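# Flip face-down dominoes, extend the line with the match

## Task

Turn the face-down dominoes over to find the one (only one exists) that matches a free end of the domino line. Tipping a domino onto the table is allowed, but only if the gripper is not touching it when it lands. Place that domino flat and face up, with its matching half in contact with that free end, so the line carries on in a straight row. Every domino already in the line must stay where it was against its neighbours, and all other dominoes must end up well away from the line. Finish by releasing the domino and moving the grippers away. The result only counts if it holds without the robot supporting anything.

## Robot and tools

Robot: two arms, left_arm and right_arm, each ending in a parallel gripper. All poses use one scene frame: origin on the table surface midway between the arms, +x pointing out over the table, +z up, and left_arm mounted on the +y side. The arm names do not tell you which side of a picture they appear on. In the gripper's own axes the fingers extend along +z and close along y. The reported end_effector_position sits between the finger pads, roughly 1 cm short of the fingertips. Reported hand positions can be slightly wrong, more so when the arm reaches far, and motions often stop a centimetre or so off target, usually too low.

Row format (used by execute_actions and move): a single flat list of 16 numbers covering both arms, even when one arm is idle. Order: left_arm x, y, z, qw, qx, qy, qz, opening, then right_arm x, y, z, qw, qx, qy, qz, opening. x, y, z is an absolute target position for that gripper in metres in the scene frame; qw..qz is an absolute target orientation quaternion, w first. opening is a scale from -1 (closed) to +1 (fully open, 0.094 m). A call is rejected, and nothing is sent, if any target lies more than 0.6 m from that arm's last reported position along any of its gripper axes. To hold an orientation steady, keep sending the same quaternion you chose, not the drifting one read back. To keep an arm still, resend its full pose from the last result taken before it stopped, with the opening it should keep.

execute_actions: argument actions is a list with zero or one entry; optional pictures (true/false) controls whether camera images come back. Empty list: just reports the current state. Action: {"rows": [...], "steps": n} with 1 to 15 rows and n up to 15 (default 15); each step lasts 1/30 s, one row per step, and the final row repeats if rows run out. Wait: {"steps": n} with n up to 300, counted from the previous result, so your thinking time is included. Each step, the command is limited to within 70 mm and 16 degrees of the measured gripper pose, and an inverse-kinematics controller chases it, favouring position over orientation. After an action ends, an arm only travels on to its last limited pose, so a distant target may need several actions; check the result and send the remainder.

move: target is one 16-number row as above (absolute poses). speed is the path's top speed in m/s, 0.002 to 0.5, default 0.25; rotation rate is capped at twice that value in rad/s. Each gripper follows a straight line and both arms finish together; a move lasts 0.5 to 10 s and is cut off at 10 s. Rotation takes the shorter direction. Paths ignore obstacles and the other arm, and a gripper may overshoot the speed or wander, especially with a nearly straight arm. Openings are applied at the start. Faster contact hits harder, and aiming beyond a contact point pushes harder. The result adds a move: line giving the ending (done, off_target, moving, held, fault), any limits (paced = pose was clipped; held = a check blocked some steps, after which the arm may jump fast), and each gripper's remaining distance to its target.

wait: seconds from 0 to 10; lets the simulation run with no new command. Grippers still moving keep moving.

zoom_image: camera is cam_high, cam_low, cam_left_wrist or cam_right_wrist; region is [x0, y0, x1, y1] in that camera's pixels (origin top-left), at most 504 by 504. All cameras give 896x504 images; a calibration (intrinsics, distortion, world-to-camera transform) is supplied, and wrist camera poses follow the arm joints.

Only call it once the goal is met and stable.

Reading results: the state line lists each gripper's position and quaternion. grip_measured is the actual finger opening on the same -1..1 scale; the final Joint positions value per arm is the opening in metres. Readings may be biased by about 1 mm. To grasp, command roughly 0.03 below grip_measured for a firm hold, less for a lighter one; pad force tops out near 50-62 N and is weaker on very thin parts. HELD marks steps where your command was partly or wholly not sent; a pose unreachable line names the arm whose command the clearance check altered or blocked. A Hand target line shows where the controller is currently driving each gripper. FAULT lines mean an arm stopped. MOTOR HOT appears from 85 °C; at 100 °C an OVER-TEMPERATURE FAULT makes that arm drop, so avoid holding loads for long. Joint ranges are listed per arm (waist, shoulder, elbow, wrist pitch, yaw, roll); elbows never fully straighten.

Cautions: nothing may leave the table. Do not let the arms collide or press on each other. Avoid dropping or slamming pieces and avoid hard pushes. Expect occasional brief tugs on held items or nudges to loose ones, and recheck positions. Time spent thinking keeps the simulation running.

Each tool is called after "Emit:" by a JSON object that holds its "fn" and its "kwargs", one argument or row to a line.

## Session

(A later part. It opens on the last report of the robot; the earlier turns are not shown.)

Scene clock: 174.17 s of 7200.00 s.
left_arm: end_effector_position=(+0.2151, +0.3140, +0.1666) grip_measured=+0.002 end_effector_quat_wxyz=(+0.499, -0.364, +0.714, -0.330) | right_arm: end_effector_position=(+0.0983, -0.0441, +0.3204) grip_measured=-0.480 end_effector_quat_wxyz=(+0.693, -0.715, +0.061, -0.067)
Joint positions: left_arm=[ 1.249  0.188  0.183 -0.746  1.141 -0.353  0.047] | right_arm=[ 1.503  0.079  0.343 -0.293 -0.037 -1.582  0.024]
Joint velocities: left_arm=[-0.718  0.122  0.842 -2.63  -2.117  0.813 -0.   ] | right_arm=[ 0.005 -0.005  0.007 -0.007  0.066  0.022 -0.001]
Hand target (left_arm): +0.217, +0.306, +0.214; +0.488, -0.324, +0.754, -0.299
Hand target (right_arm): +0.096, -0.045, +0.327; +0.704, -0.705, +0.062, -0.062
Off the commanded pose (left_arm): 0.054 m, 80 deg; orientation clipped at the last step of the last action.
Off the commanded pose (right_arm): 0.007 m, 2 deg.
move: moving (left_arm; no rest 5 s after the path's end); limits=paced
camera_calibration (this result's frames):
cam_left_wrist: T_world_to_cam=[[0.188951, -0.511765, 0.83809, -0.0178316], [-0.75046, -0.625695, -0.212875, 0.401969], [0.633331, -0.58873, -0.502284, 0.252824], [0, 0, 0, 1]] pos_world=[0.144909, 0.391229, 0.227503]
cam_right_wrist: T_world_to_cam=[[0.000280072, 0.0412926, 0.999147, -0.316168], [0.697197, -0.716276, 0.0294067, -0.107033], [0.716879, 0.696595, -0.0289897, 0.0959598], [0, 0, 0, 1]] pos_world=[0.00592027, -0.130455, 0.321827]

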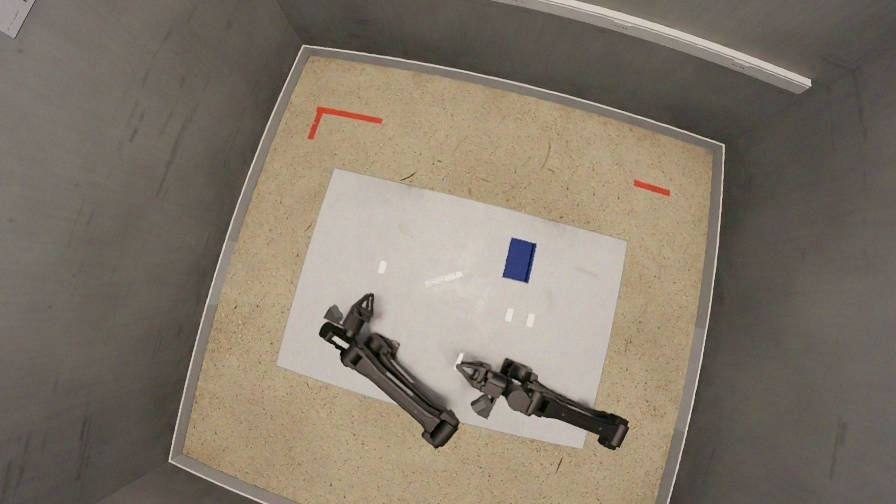

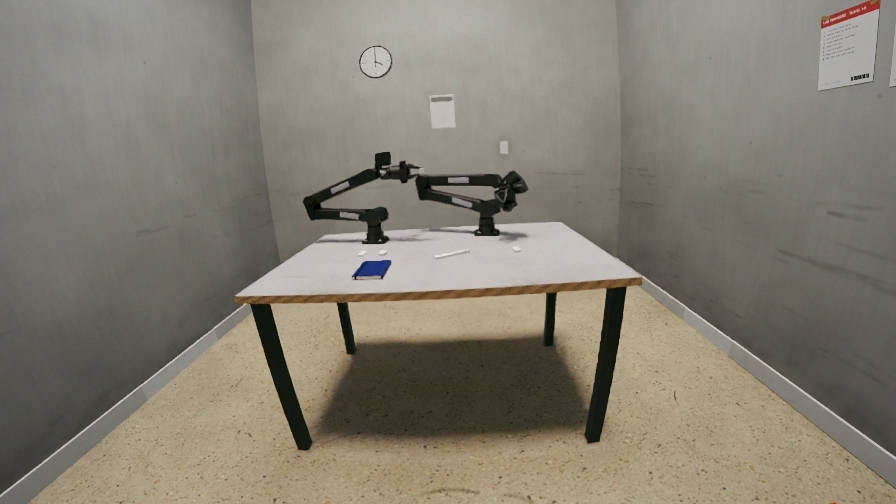

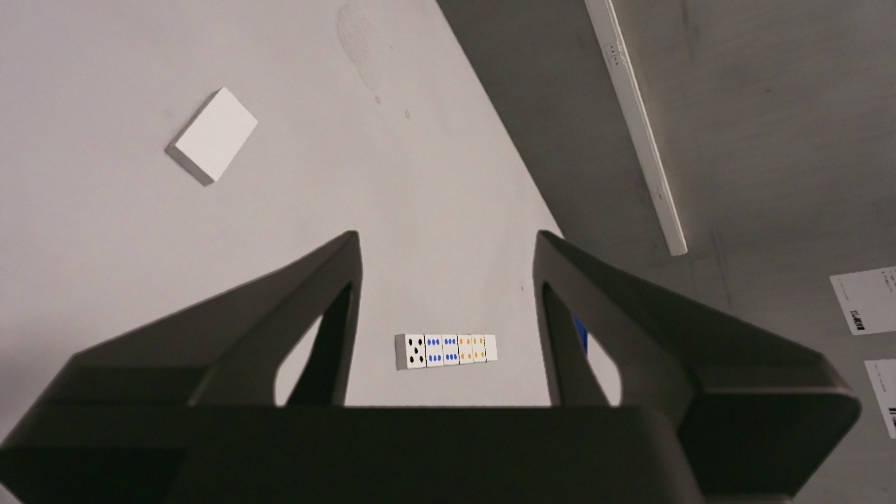

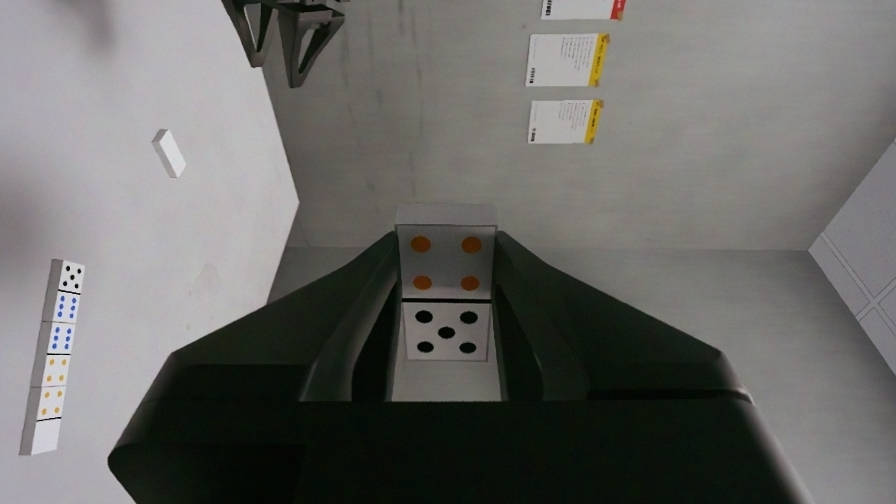

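Emit:
{"fn": "move", "kwargs": {
  "target": [0.21,0.48,0.28,0.627,-0.327,0.627,0.327,0.0,0.17,0.0,0.27,0.3,-0.85,0.4,-0.1,-0.51],
  "speed": 0.25
}}

Scene clock: 180.67 s of 7200.00 s.
left_arm: end_effector_position=(+0.2046, +0.4794, +0.2844) grip_measured=+0.002 end_effector_quat_wxyz=(+0.622, -0.338, +0.628, +0.323) | right_arm: end_effector_position=(+0.1639, -0.0148, +0.2435) grip_measured=-0.480 end_effector_quat_wxyz=(-0.282, +0.870, -0.389, +0.108)
Joint positions: left_arm=[ 0.879  0.302  0.251  0.034 -0.209 -0.02   0.047] | right_arm=[ 1.512  0.792  0.792 -1.037  0.319 -1.027  0.024]
Joint velocities: left_arm=[-0.015 -0.005 -0.007 -0.007  0.022  0.037  0.   ] | right_arm=[ 0.005 -0.005 -0.012 -0.012  0.037  0.022 -0.001]
Hand target (left_arm): +0.207, +0.479, +0.283; +0.624, -0.333, +0.627, +0.326
Hand target (right_arm): +0.168, -0.007, +0.272; -0.303, +0.859, -0.400, +0.101
Off the commanded pose (left_arm): 0.007 m, 1 deg.
Off the commanded pose (right_arm): 0.031 m, 3 deg.
After step 90, 0.30 s passed at rest.
move: off_target (right_arm)
camera_calibration (this result's frames):
cam_left_wrist: T_world_to_cam=[[0.82502, -0.564721, 0.0207617, 0.0976951], [-0.325315, -0.504664, -0.799678, 0.544478], [0.462073, 0.652996, -0.600071, -0.116426], [0, 0, 0, 1]] pos_world=[0.150324, 0.405975, 0.363515]
cam_right_wrist: T_world_to_cam=[[0.623547, 0.539461, 0.565836, -0.229879], [0.31515, -0.83581, 0.449558, -0.170927], [0.715451, -0.101998, -0.691178, 0.175973], [0, 0, 0, 1]] pos_world=[0.071308, -0.000902496, 0.328544]

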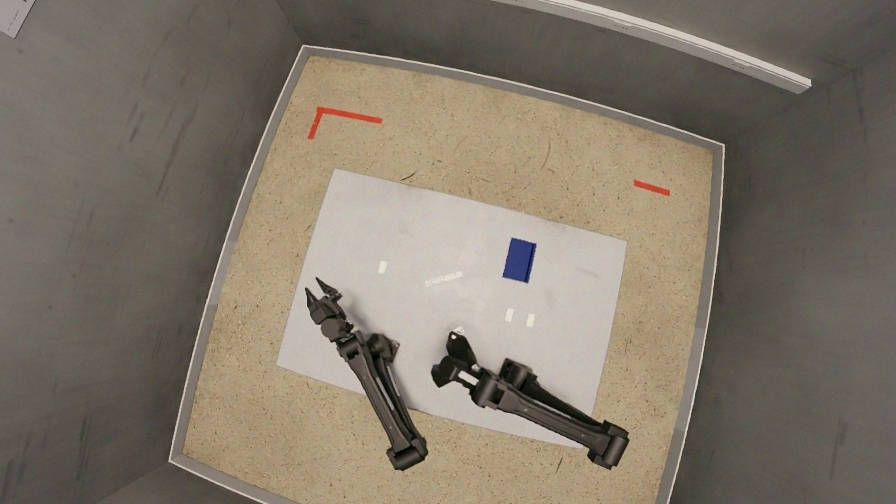

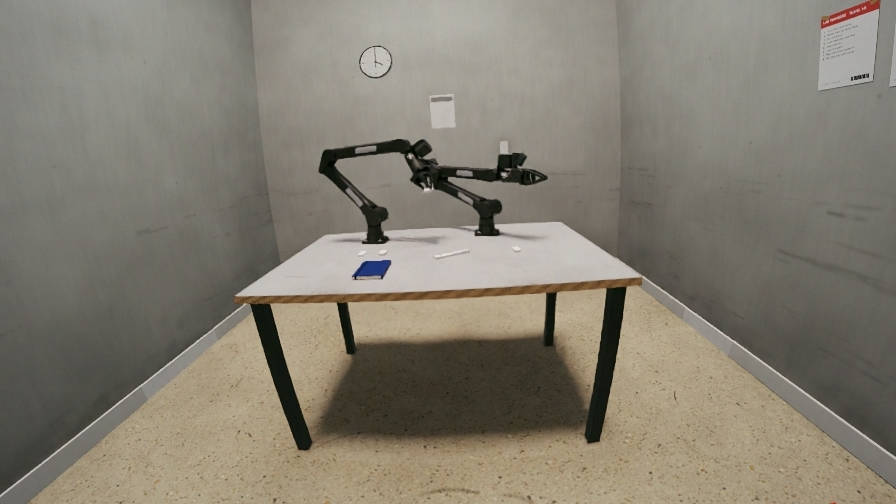

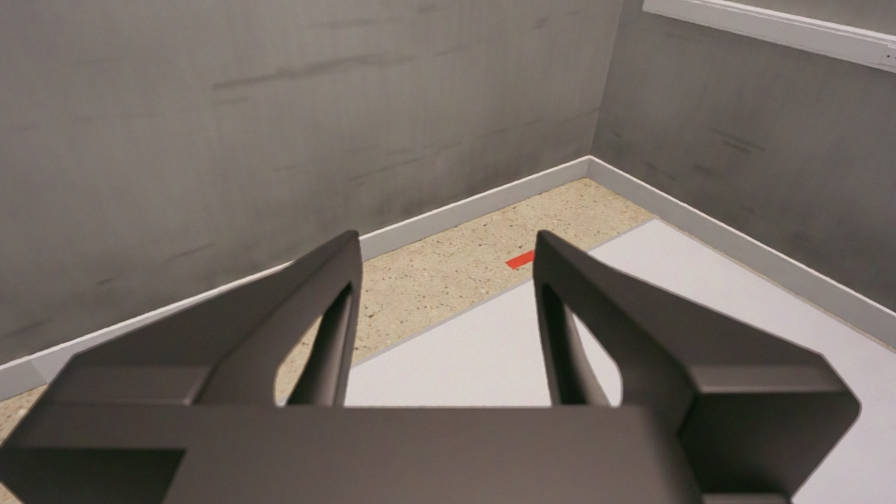

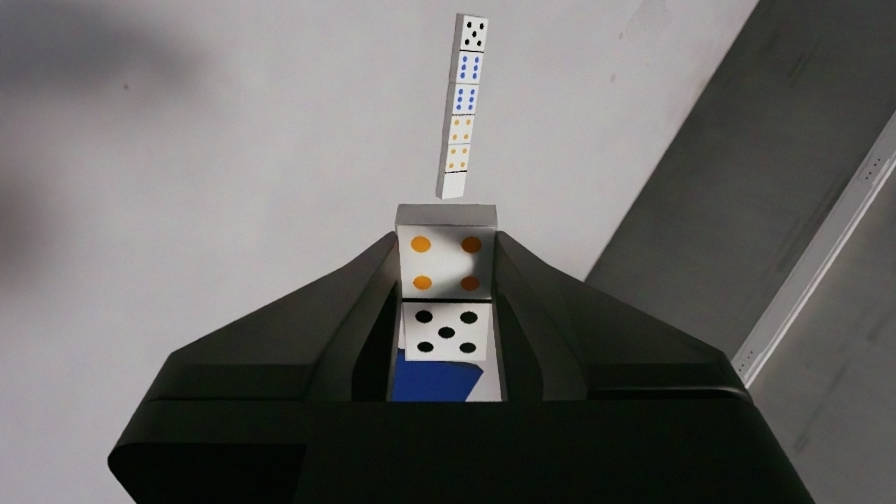

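Emit:
{"fn": "move", "kwargs": {
  "target": [0.21,0.48,0.28,0.627,-0.327,0.627,0.327,0.0,0.282,0.195,0.12,0,-0.870,0.492,0,-0.51],
  "speed": 0.25
}}

Emit:
{"fn": "move", "kwargs": {
  "target": [0.21,0.48,0.28,0.627,-0.327,0.627,0.327,0.0,0.272,0.174,0.045,0,-0.870,0.492,0,-0.51],
  "speed": 0.08
}}

Scene clock: 185.60 s of 7200.00 s.
left_arm: end_effector_position=(+0.2063, +0.4808, +0.2829) grip_measured=+0.002 end_effector_quat_wxyz=(+0.625, -0.334, +0.625, +0.327) | right_arm: end_effector_position=(+0.2681, +0.1788, +0.0973) grip_measured=-0.480 end_effector_quat_wxyz=(+0.023, +0.876, -0.482, -0.002)
Joint positions: left_arm=[ 0.878  0.318  0.241  0.071 -0.209 -0.009  0.047] | right_arm=[ 1.29   1.832  1.467 -1.253 -0.006 -0.995  0.024]
Joint velocities: left_arm=[-0.005 -0.015 -0.002  0.002  0.037 -0.007  0.   ] | right_arm=[-0.005 -0.005  0.012 -0.012  0.007 -0.037  0.   ]
Hand target (left_arm): +0.210, +0.480, +0.280; +0.627, -0.327, +0.627, +0.327
Hand target (right_arm): +0.277, +0.192, +0.121; +0.001, +0.872, -0.490, -0.005
Off the commanded pose (left_arm): 0.005 m, 1 deg.
Off the commanded pose (right_arm): 0.031 m, 3 deg.
After step 90, 0.17 s passed at rest.
move: off_target (right_arm)
camera_calibration (this result's frames):
cam_left_wrist: T_world_to_cam=[[0.82474, -0.565373, 0.012581, 0.0998482], [-0.325574, -0.492888, -0.806885, 0.541006], [0.462392, 0.661374, -0.590575, -0.12578], [0, 0, 0, 1]] pos_world=[0.151948, 0.406294, 0.360991]
cam_right_wrist: T_world_to_cam=[[0.846236, 0.530117, -0.0534877, -0.314346], [0.453406, -0.663761, 0.594848, -0.0582244], [0.279836, -0.527633, -0.802056, 0.223726], [0, 0, 0, 1]] pos_world=[0.229803, 0.246038, 0.197262]

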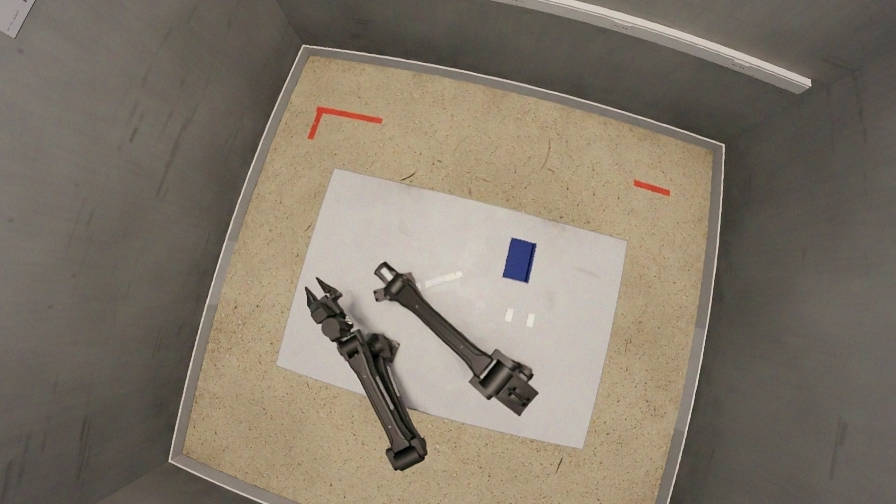

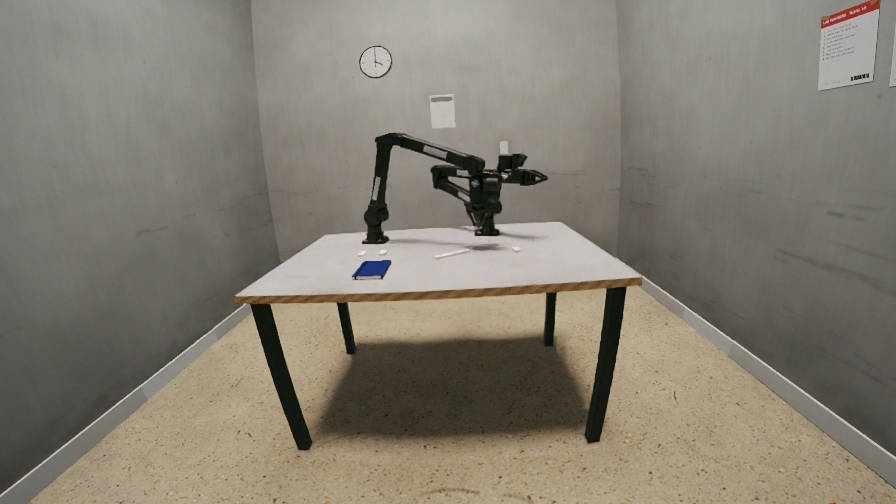

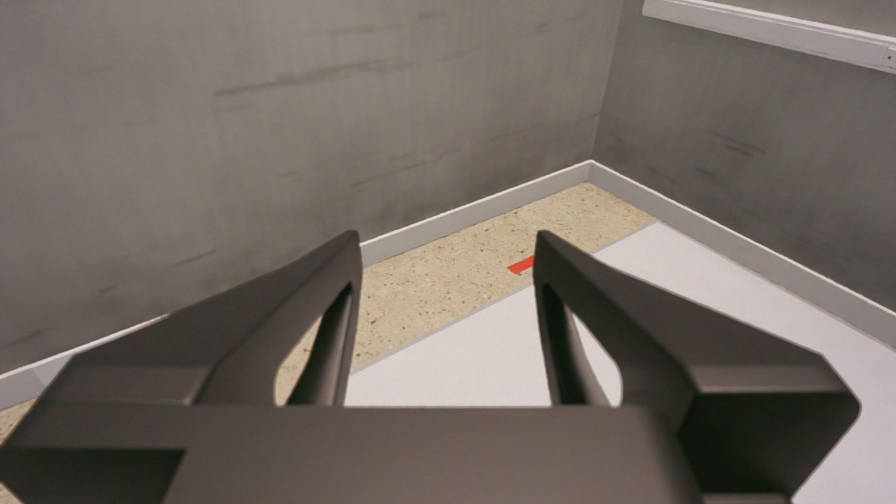

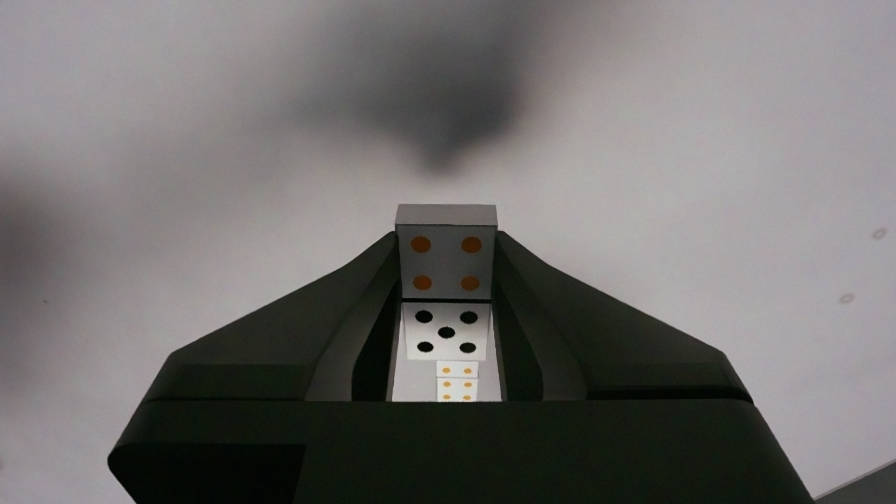

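Scene clock: 186.63 s of 7200.00 s.
left_arm: end_effector_position=(+0.2064, +0.4808, +0.2829) grip_measured=+0.002 end_effector_quat_wxyz=(+0.625, -0.334, +0.625, +0.327) | right_arm: end_effector_position=(+0.2654, +0.1716, +0.0479) grip_measured=-0.480 end_effector_quat_wxyz=(+0.006, +0.875, -0.484, -0.001)
Joint positions: left_arm=[ 0.878  0.318  0.241  0.071 -0.209 -0.009  0.047] | right_arm=[ 1.29   1.847  1.348 -1.084 -0.003 -0.993  0.024]
Joint velocities: left_arm=[ 0.005 -0.005  0.002  0.002 -0.007 -0.022 -0.001] | right_arm=[ 0.005 -0.015 -0.012  0.002 -0.022 -0.007  0.001]
Hand target (left_arm): +0.210, +0.480, +0.280; +0.627, -0.327, +0.627, +0.327
Hand target (right_arm): +0.272, +0.173, +0.045; -0.000, +0.870, -0.492, +0.000
Off the commanded pose (left_arm): 0.005 m, 1 deg.
Off the commanded pose (right_arm): 0.008 m, 1 deg.
move: done
camera_calibration (this result's frames):
cam_left_wrist: T_world_to_cam=[[0.824527, -0.565691, 0.0121996, 0.100036], [-0.326017, -0.492589, -0.806888, 0.540948], [0.462459, 0.661324, -0.590578, -0.125761], [0, 0, 0, 1]] pos_world=[0.152035, 0.406223, 0.360992]
cam_right_wrist: T_world_to_cam=[[0.848062, 0.529407, -0.0227808, -0.312761], [0.441715, -0.682532, 0.58227, -0.0254398], [0.292709, -0.503864, -0.812676, 0.174154], [0, 0, 0, 1]] pos_world=[0.225501, 0.235964, 0.149219]

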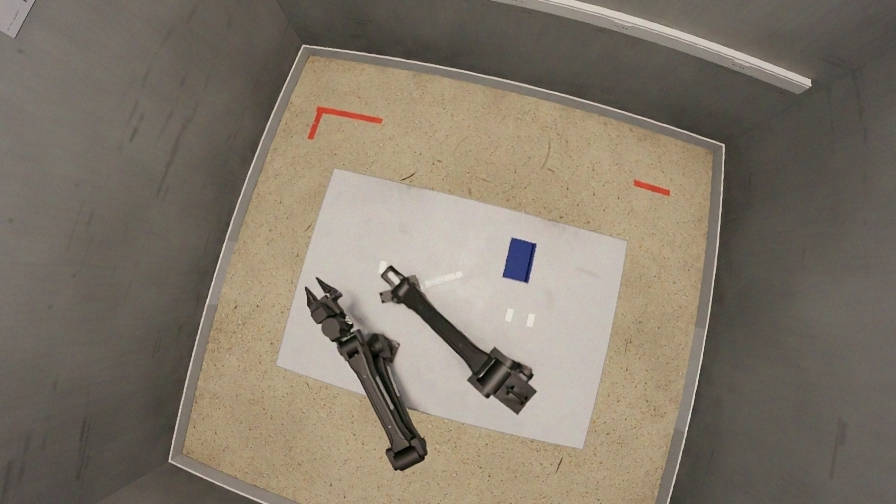

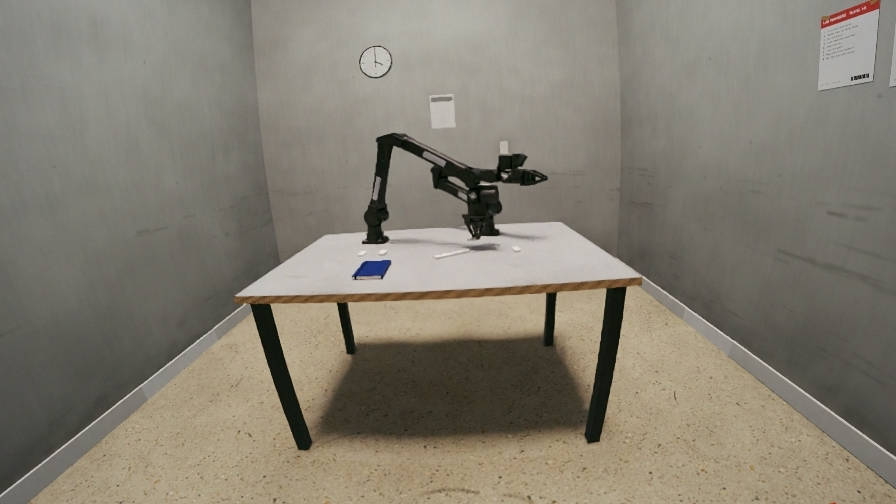

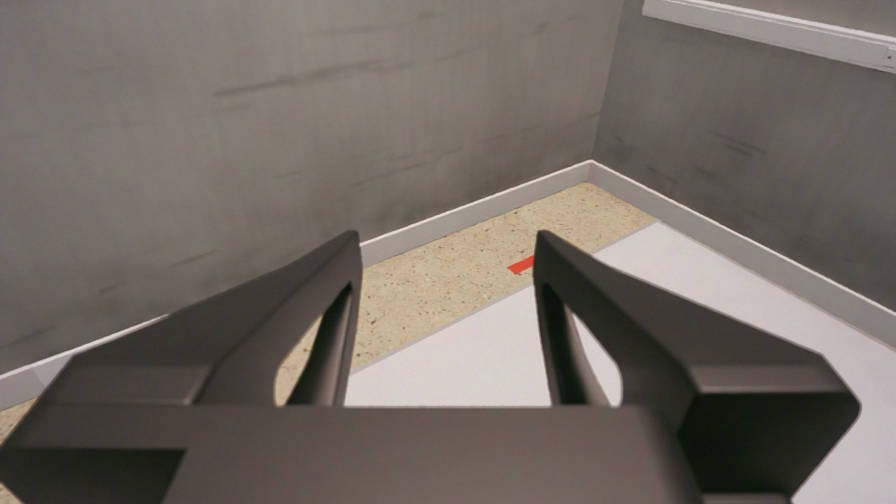

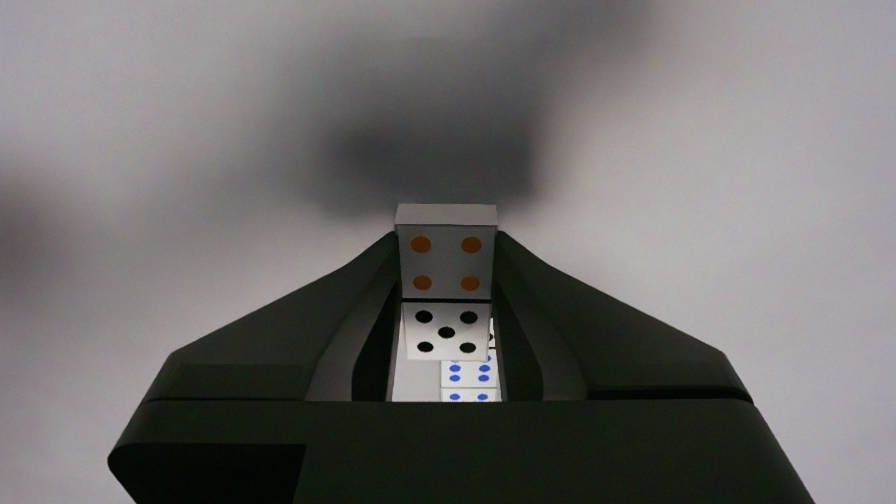

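Emit:
{"fn": "move", "kwargs": {
  "target": [0.21,0.48,0.28,0.627,-0.327,0.627,0.327,0.0,0.275,0.184,0.028,0,-0.870,0.492,0,-0.51],
  "speed": 0.03
}}

Scene clock: 192.03 s of 7200.00 s.
left_arm: end_effector_position=(+0.2064, +0.4808, +0.2829) grip_measured=+0.002 end_effector_quat_wxyz=(+0.625, -0.334, +0.625, +0.327) | right_arm: end_effector_position=(+0.2665, +0.1739, +0.0261) grip_measured=-0.480 end_effector_quat_wxyz=(+0.014, +0.874, -0.485, -0.001)
Joint positions: left_arm=[ 0.878  0.318  0.241  0.071 -0.209 -0.009  0.047] | right_arm=[ 1.29   1.89   1.348 -1.058 -0.003 -0.99   0.024]
Joint velocities: left_arm=[-0.005  0.015  0.012 -0.007 -0.081 -0.022  0.001] | right_arm=[ 0.005 -0.015 -0.027  0.012  0.007 -0.007  0.   ]
Hand target (left_arm): +0.210, +0.480, +0.280; +0.627, -0.327, +0.627, +0.327
Hand target (right_arm): +0.275, +0.184, +0.028; -0.000, +0.870, -0.492, -0.000
Off the commanded pose (left_arm): 0.005 m, 1 deg.
Off the commanded pose (right_arm): 0.013 m, 2 deg.
After step 90, 1.27 s passed at rest.
move: off_target (right_arm)
camera_calibration (this result's frames):
cam_left_wrist: T_world_to_cam=[[0.824527, -0.565691, 0.0121996, 0.100036], [-0.326017, -0.492589, -0.806888, 0.540948], [0.462459, 0.661324, -0.590578, -0.125761], [0, 0, 0, 1]] pos_world=[0.152035, 0.406223, 0.360992]
cam_right_wrist: T_world_to_cam=[[0.849465, 0.526362, -0.0367629, -0.314775], [0.443727, -0.674929, 0.589557, -0.0137387], [0.285508, -0.517121, -0.80689, 0.161336], [0, 0, 0, 1]] pos_world=[0.227424, 0.239843, 0.126708]

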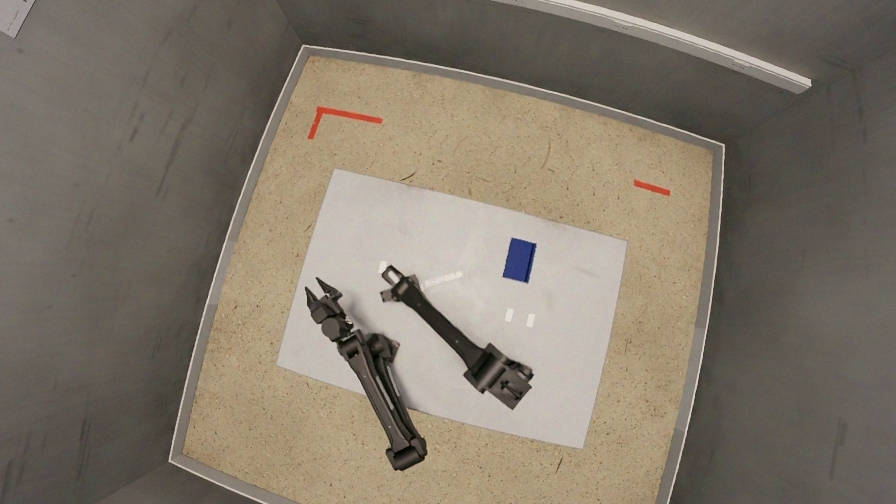

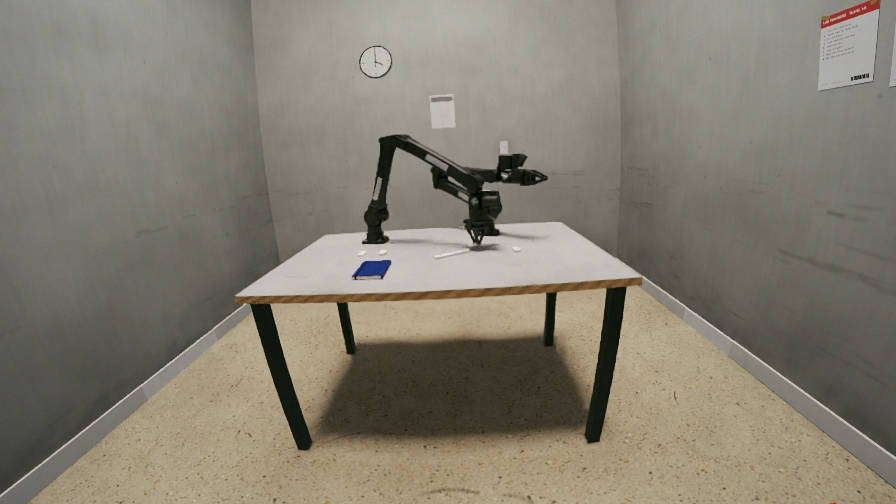

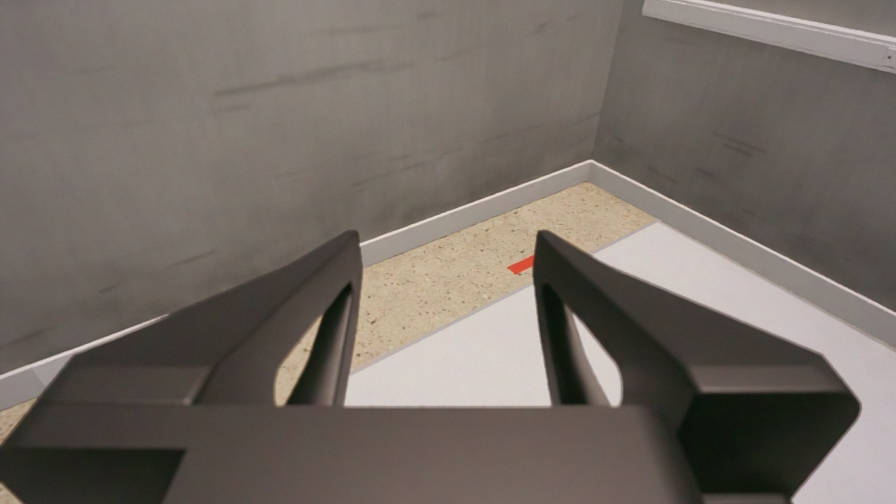

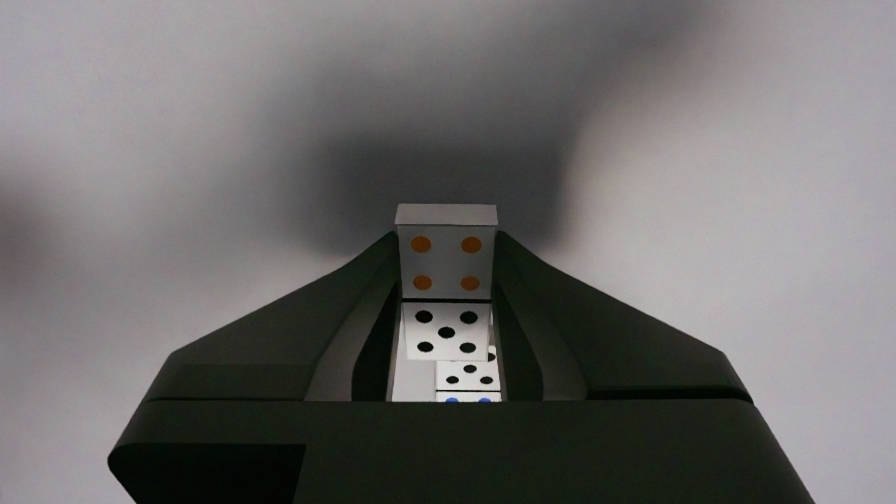

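Emit:
{"fn": "move", "kwargs": {
  "target": [0.21,0.48,0.28,0.627,-0.327,0.627,0.327,0.0,0.289,0.208,0.075,0,-0.870,0.492,0,-0.51],
  "speed": 0.08
}}

Emit:
{"fn": "move", "kwargs": {
  "target": [0.21,0.48,0.28,0.627,-0.327,0.627,0.327,0.0,0.278,0.180,0.020,0,-0.870,0.492,0,-0.51],
  "speed": 0.05
}}

Scene clock: 199.93 s of 7200.00 s.
left_arm: end_effector_position=(+0.2064, +0.4808, +0.2829) grip_measured=+0.002 end_effector_quat_wxyz=(+0.625, -0.334, +0.625, +0.327) | right_arm: end_effector_position=(+0.2775, +0.1977, +0.0647) grip_measured=-0.480 end_effector_quat_wxyz=(+0.009, +0.874, -0.485, -0.001)
Joint positions: left_arm=[ 0.878  0.318  0.241  0.071 -0.209 -0.009  0.047] | right_arm=[ 1.29   1.898  1.475 -1.167 -0.003 -0.99   0.024]
Joint velocities: left_arm=[ 0.005  0.005 -0.007 -0.007  0.022 -0.007  0.   ] | right_arm=[-0.015  0.024 -0.022 -0.007 -0.051  0.007 -0.001]
Hand target (left_arm): +0.210, +0.480, +0.280; +0.627, -0.327, +0.627, +0.327
Hand target (right_arm): +0.289, +0.209, +0.074; -0.000, +0.870, -0.492, -0.000
Off the commanded pose (left_arm): 0.005 m, 1 deg.
Off the commanded pose (right_arm): 0.019 m, 1 deg.
After step 90, 3.80 s passed at rest.
move: off_target (right_arm)
camera_calibration (this result's frames):
cam_left_wrist: T_world_to_cam=[[0.824527, -0.565691, 0.0121996, 0.100036], [-0.326017, -0.492589, -0.806888, 0.540948], [0.462459, 0.661324, -0.590578, -0.125761], [0, 0, 0, 1]] pos_world=[0.152035, 0.406223, 0.360992]
cam_right_wrist: T_world_to_cam=[[0.849802, 0.526332, -0.0284922, -0.335877], [0.441027, -0.680387, 0.585294, -0.023113], [0.288673, -0.509949, -0.810321, 0.199544], [0, 0, 0, 1]] pos_world=[0.238019, 0.262814, 0.165653]

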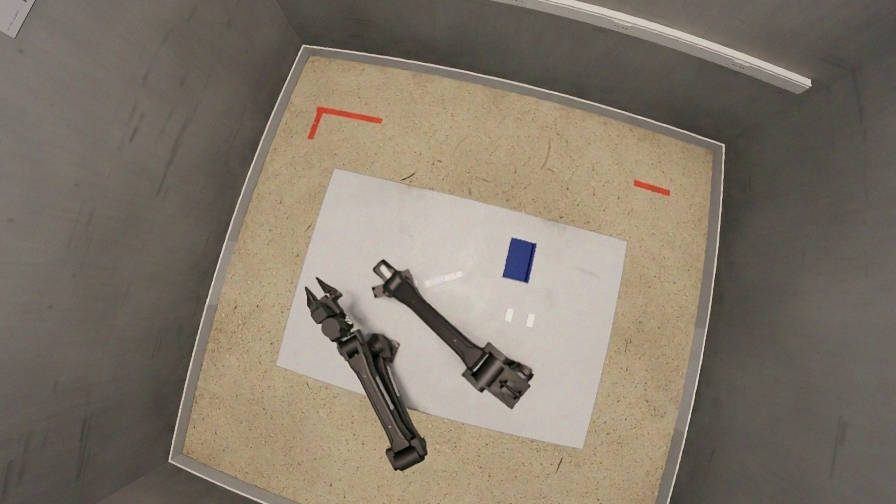

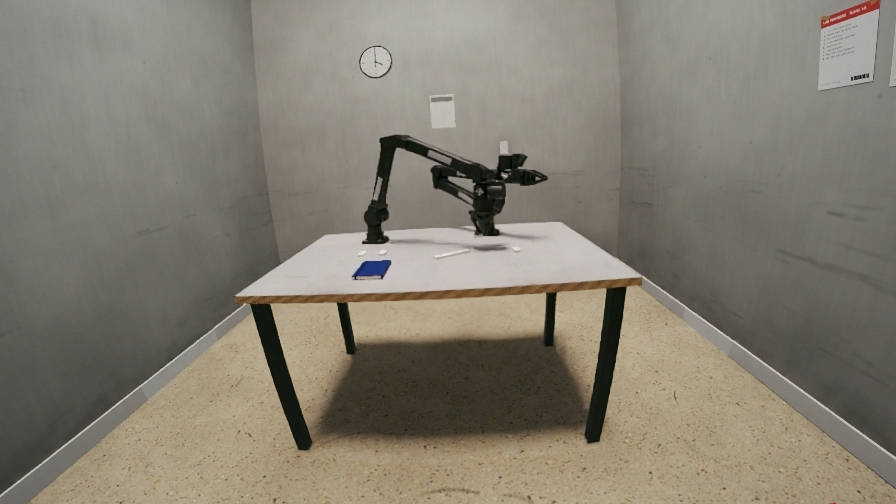

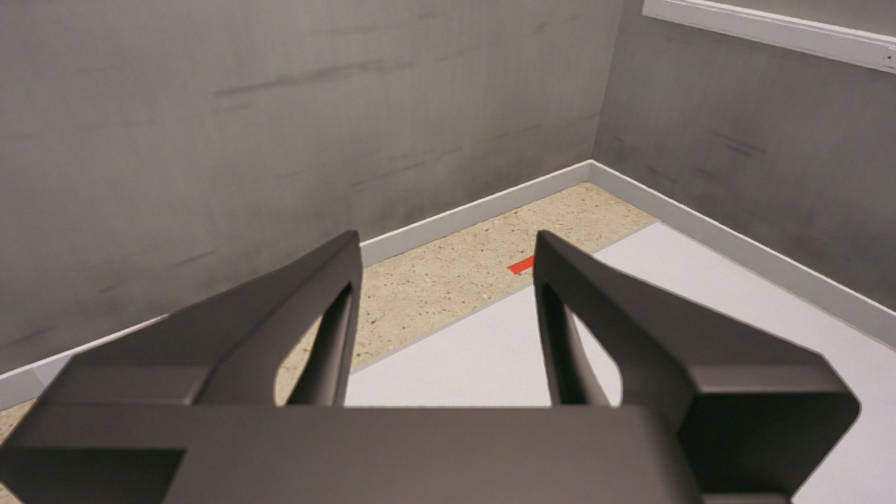

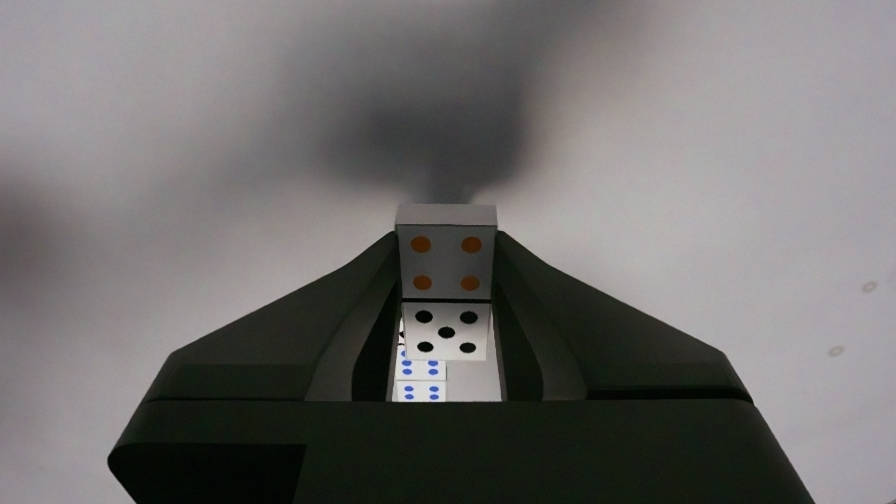

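Scene clock: 201.20 s of 7200.00 s.
left_arm: end_effector_position=(+0.2064, +0.4808, +0.2829) grip_measured=+0.002 end_effector_quat_wxyz=(+0.625, -0.334, +0.625, +0.327) | right_arm: end_effector_position=(+0.2715, +0.1780, +0.0230) grip_measured=-0.480 end_effector_quat_wxyz=(+0.006, +0.873, -0.487, -0.001)
Joint positions: left_arm=[ 0.878  0.318  0.241  0.071 -0.209 -0.009  0.047] | right_arm=[ 1.285  1.898  1.352 -1.037 -0.003 -0.99   0.024]
Joint velocities: left_arm=[ 0.005 -0.015 -0.007  0.007  0.051  0.051  0.001] | right_arm=[-0.015 -0.005 -0.017  0.007  0.007  0.066 -0.002]
Hand target (left_arm): +0.210, +0.480, +0.280; +0.627, -0.327, +0.627, +0.327
Hand target (right_arm): +0.278, +0.179, +0.021; +0.000, +0.870, -0.492, -0.000
Off the commanded pose (left_arm): 0.005 m, 1 deg.
Off the commanded pose (right_arm): 0.007 m, 1 deg.
move: done
camera_calibration (this result's frames):
cam_left_wrist: T_world_to_cam=[[0.824527, -0.565691, 0.0121996, 0.100036], [-0.326017, -0.492589, -0.806888, 0.540948], [0.462459, 0.661324, -0.590578, -0.125761], [0, 0, 0, 1]] pos_world=[0.152035, 0.406223, 0.360992]
cam_right_wrist: T_world_to_cam=[[0.852668, 0.521929, -0.0234041, -0.321726], [0.435879, -0.685962, 0.582637, -0.00707874], [0.288041, -0.506997, -0.812396, 0.15715], [0, 0, 0, 1]] pos_world=[0.232145, 0.242737, 0.124262]

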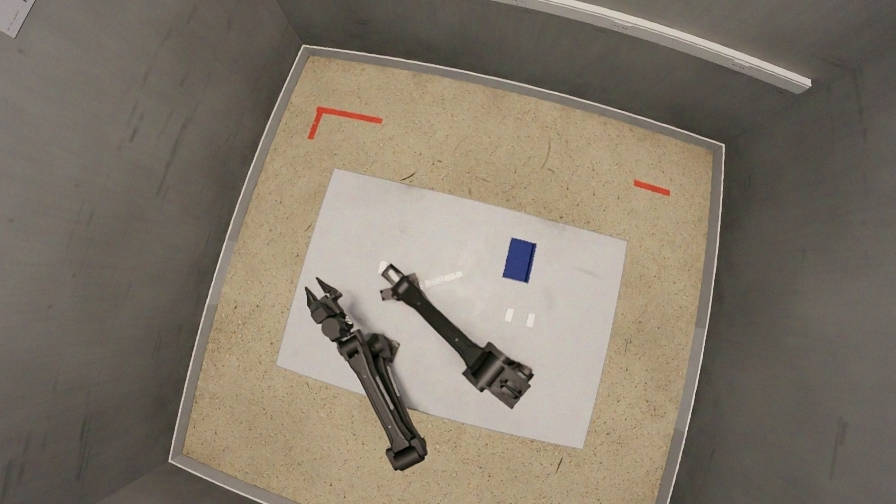

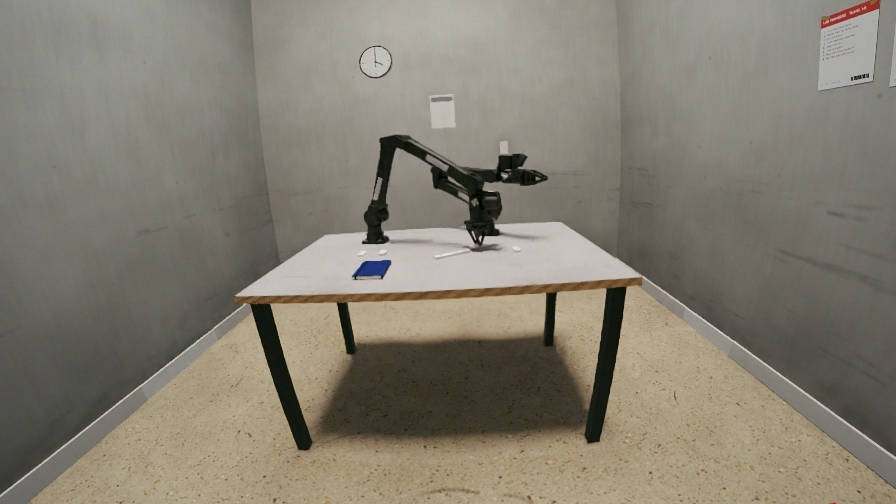

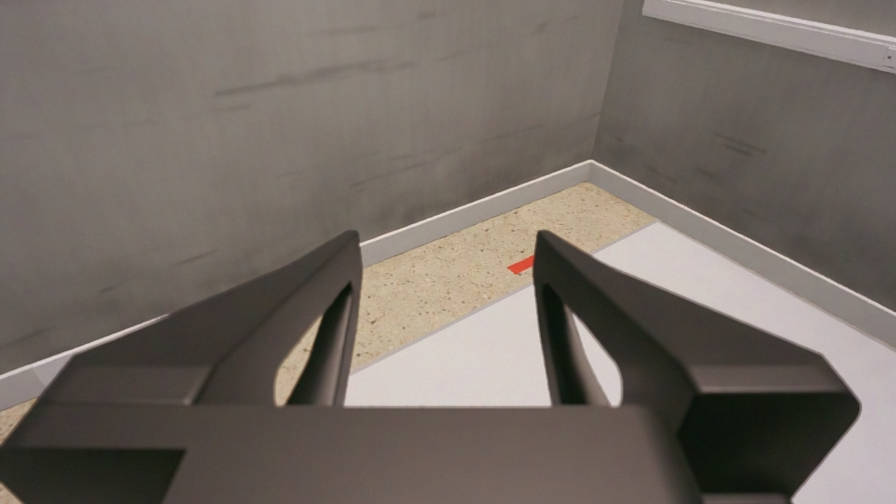

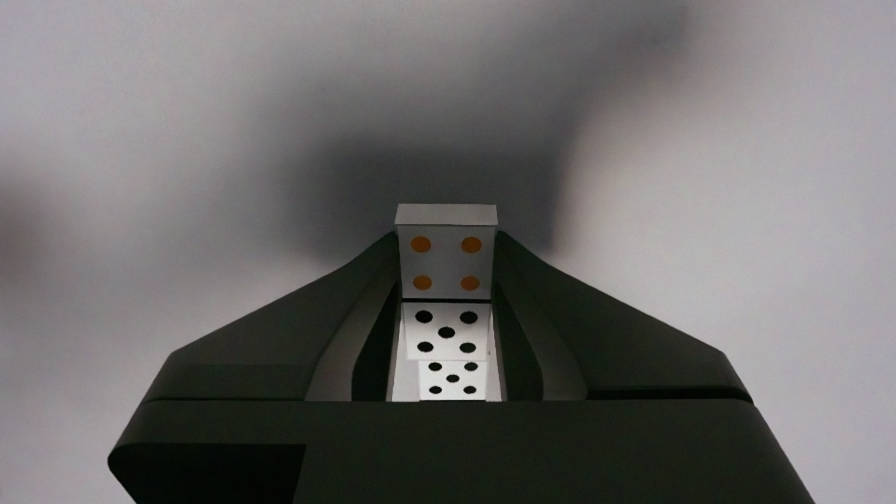

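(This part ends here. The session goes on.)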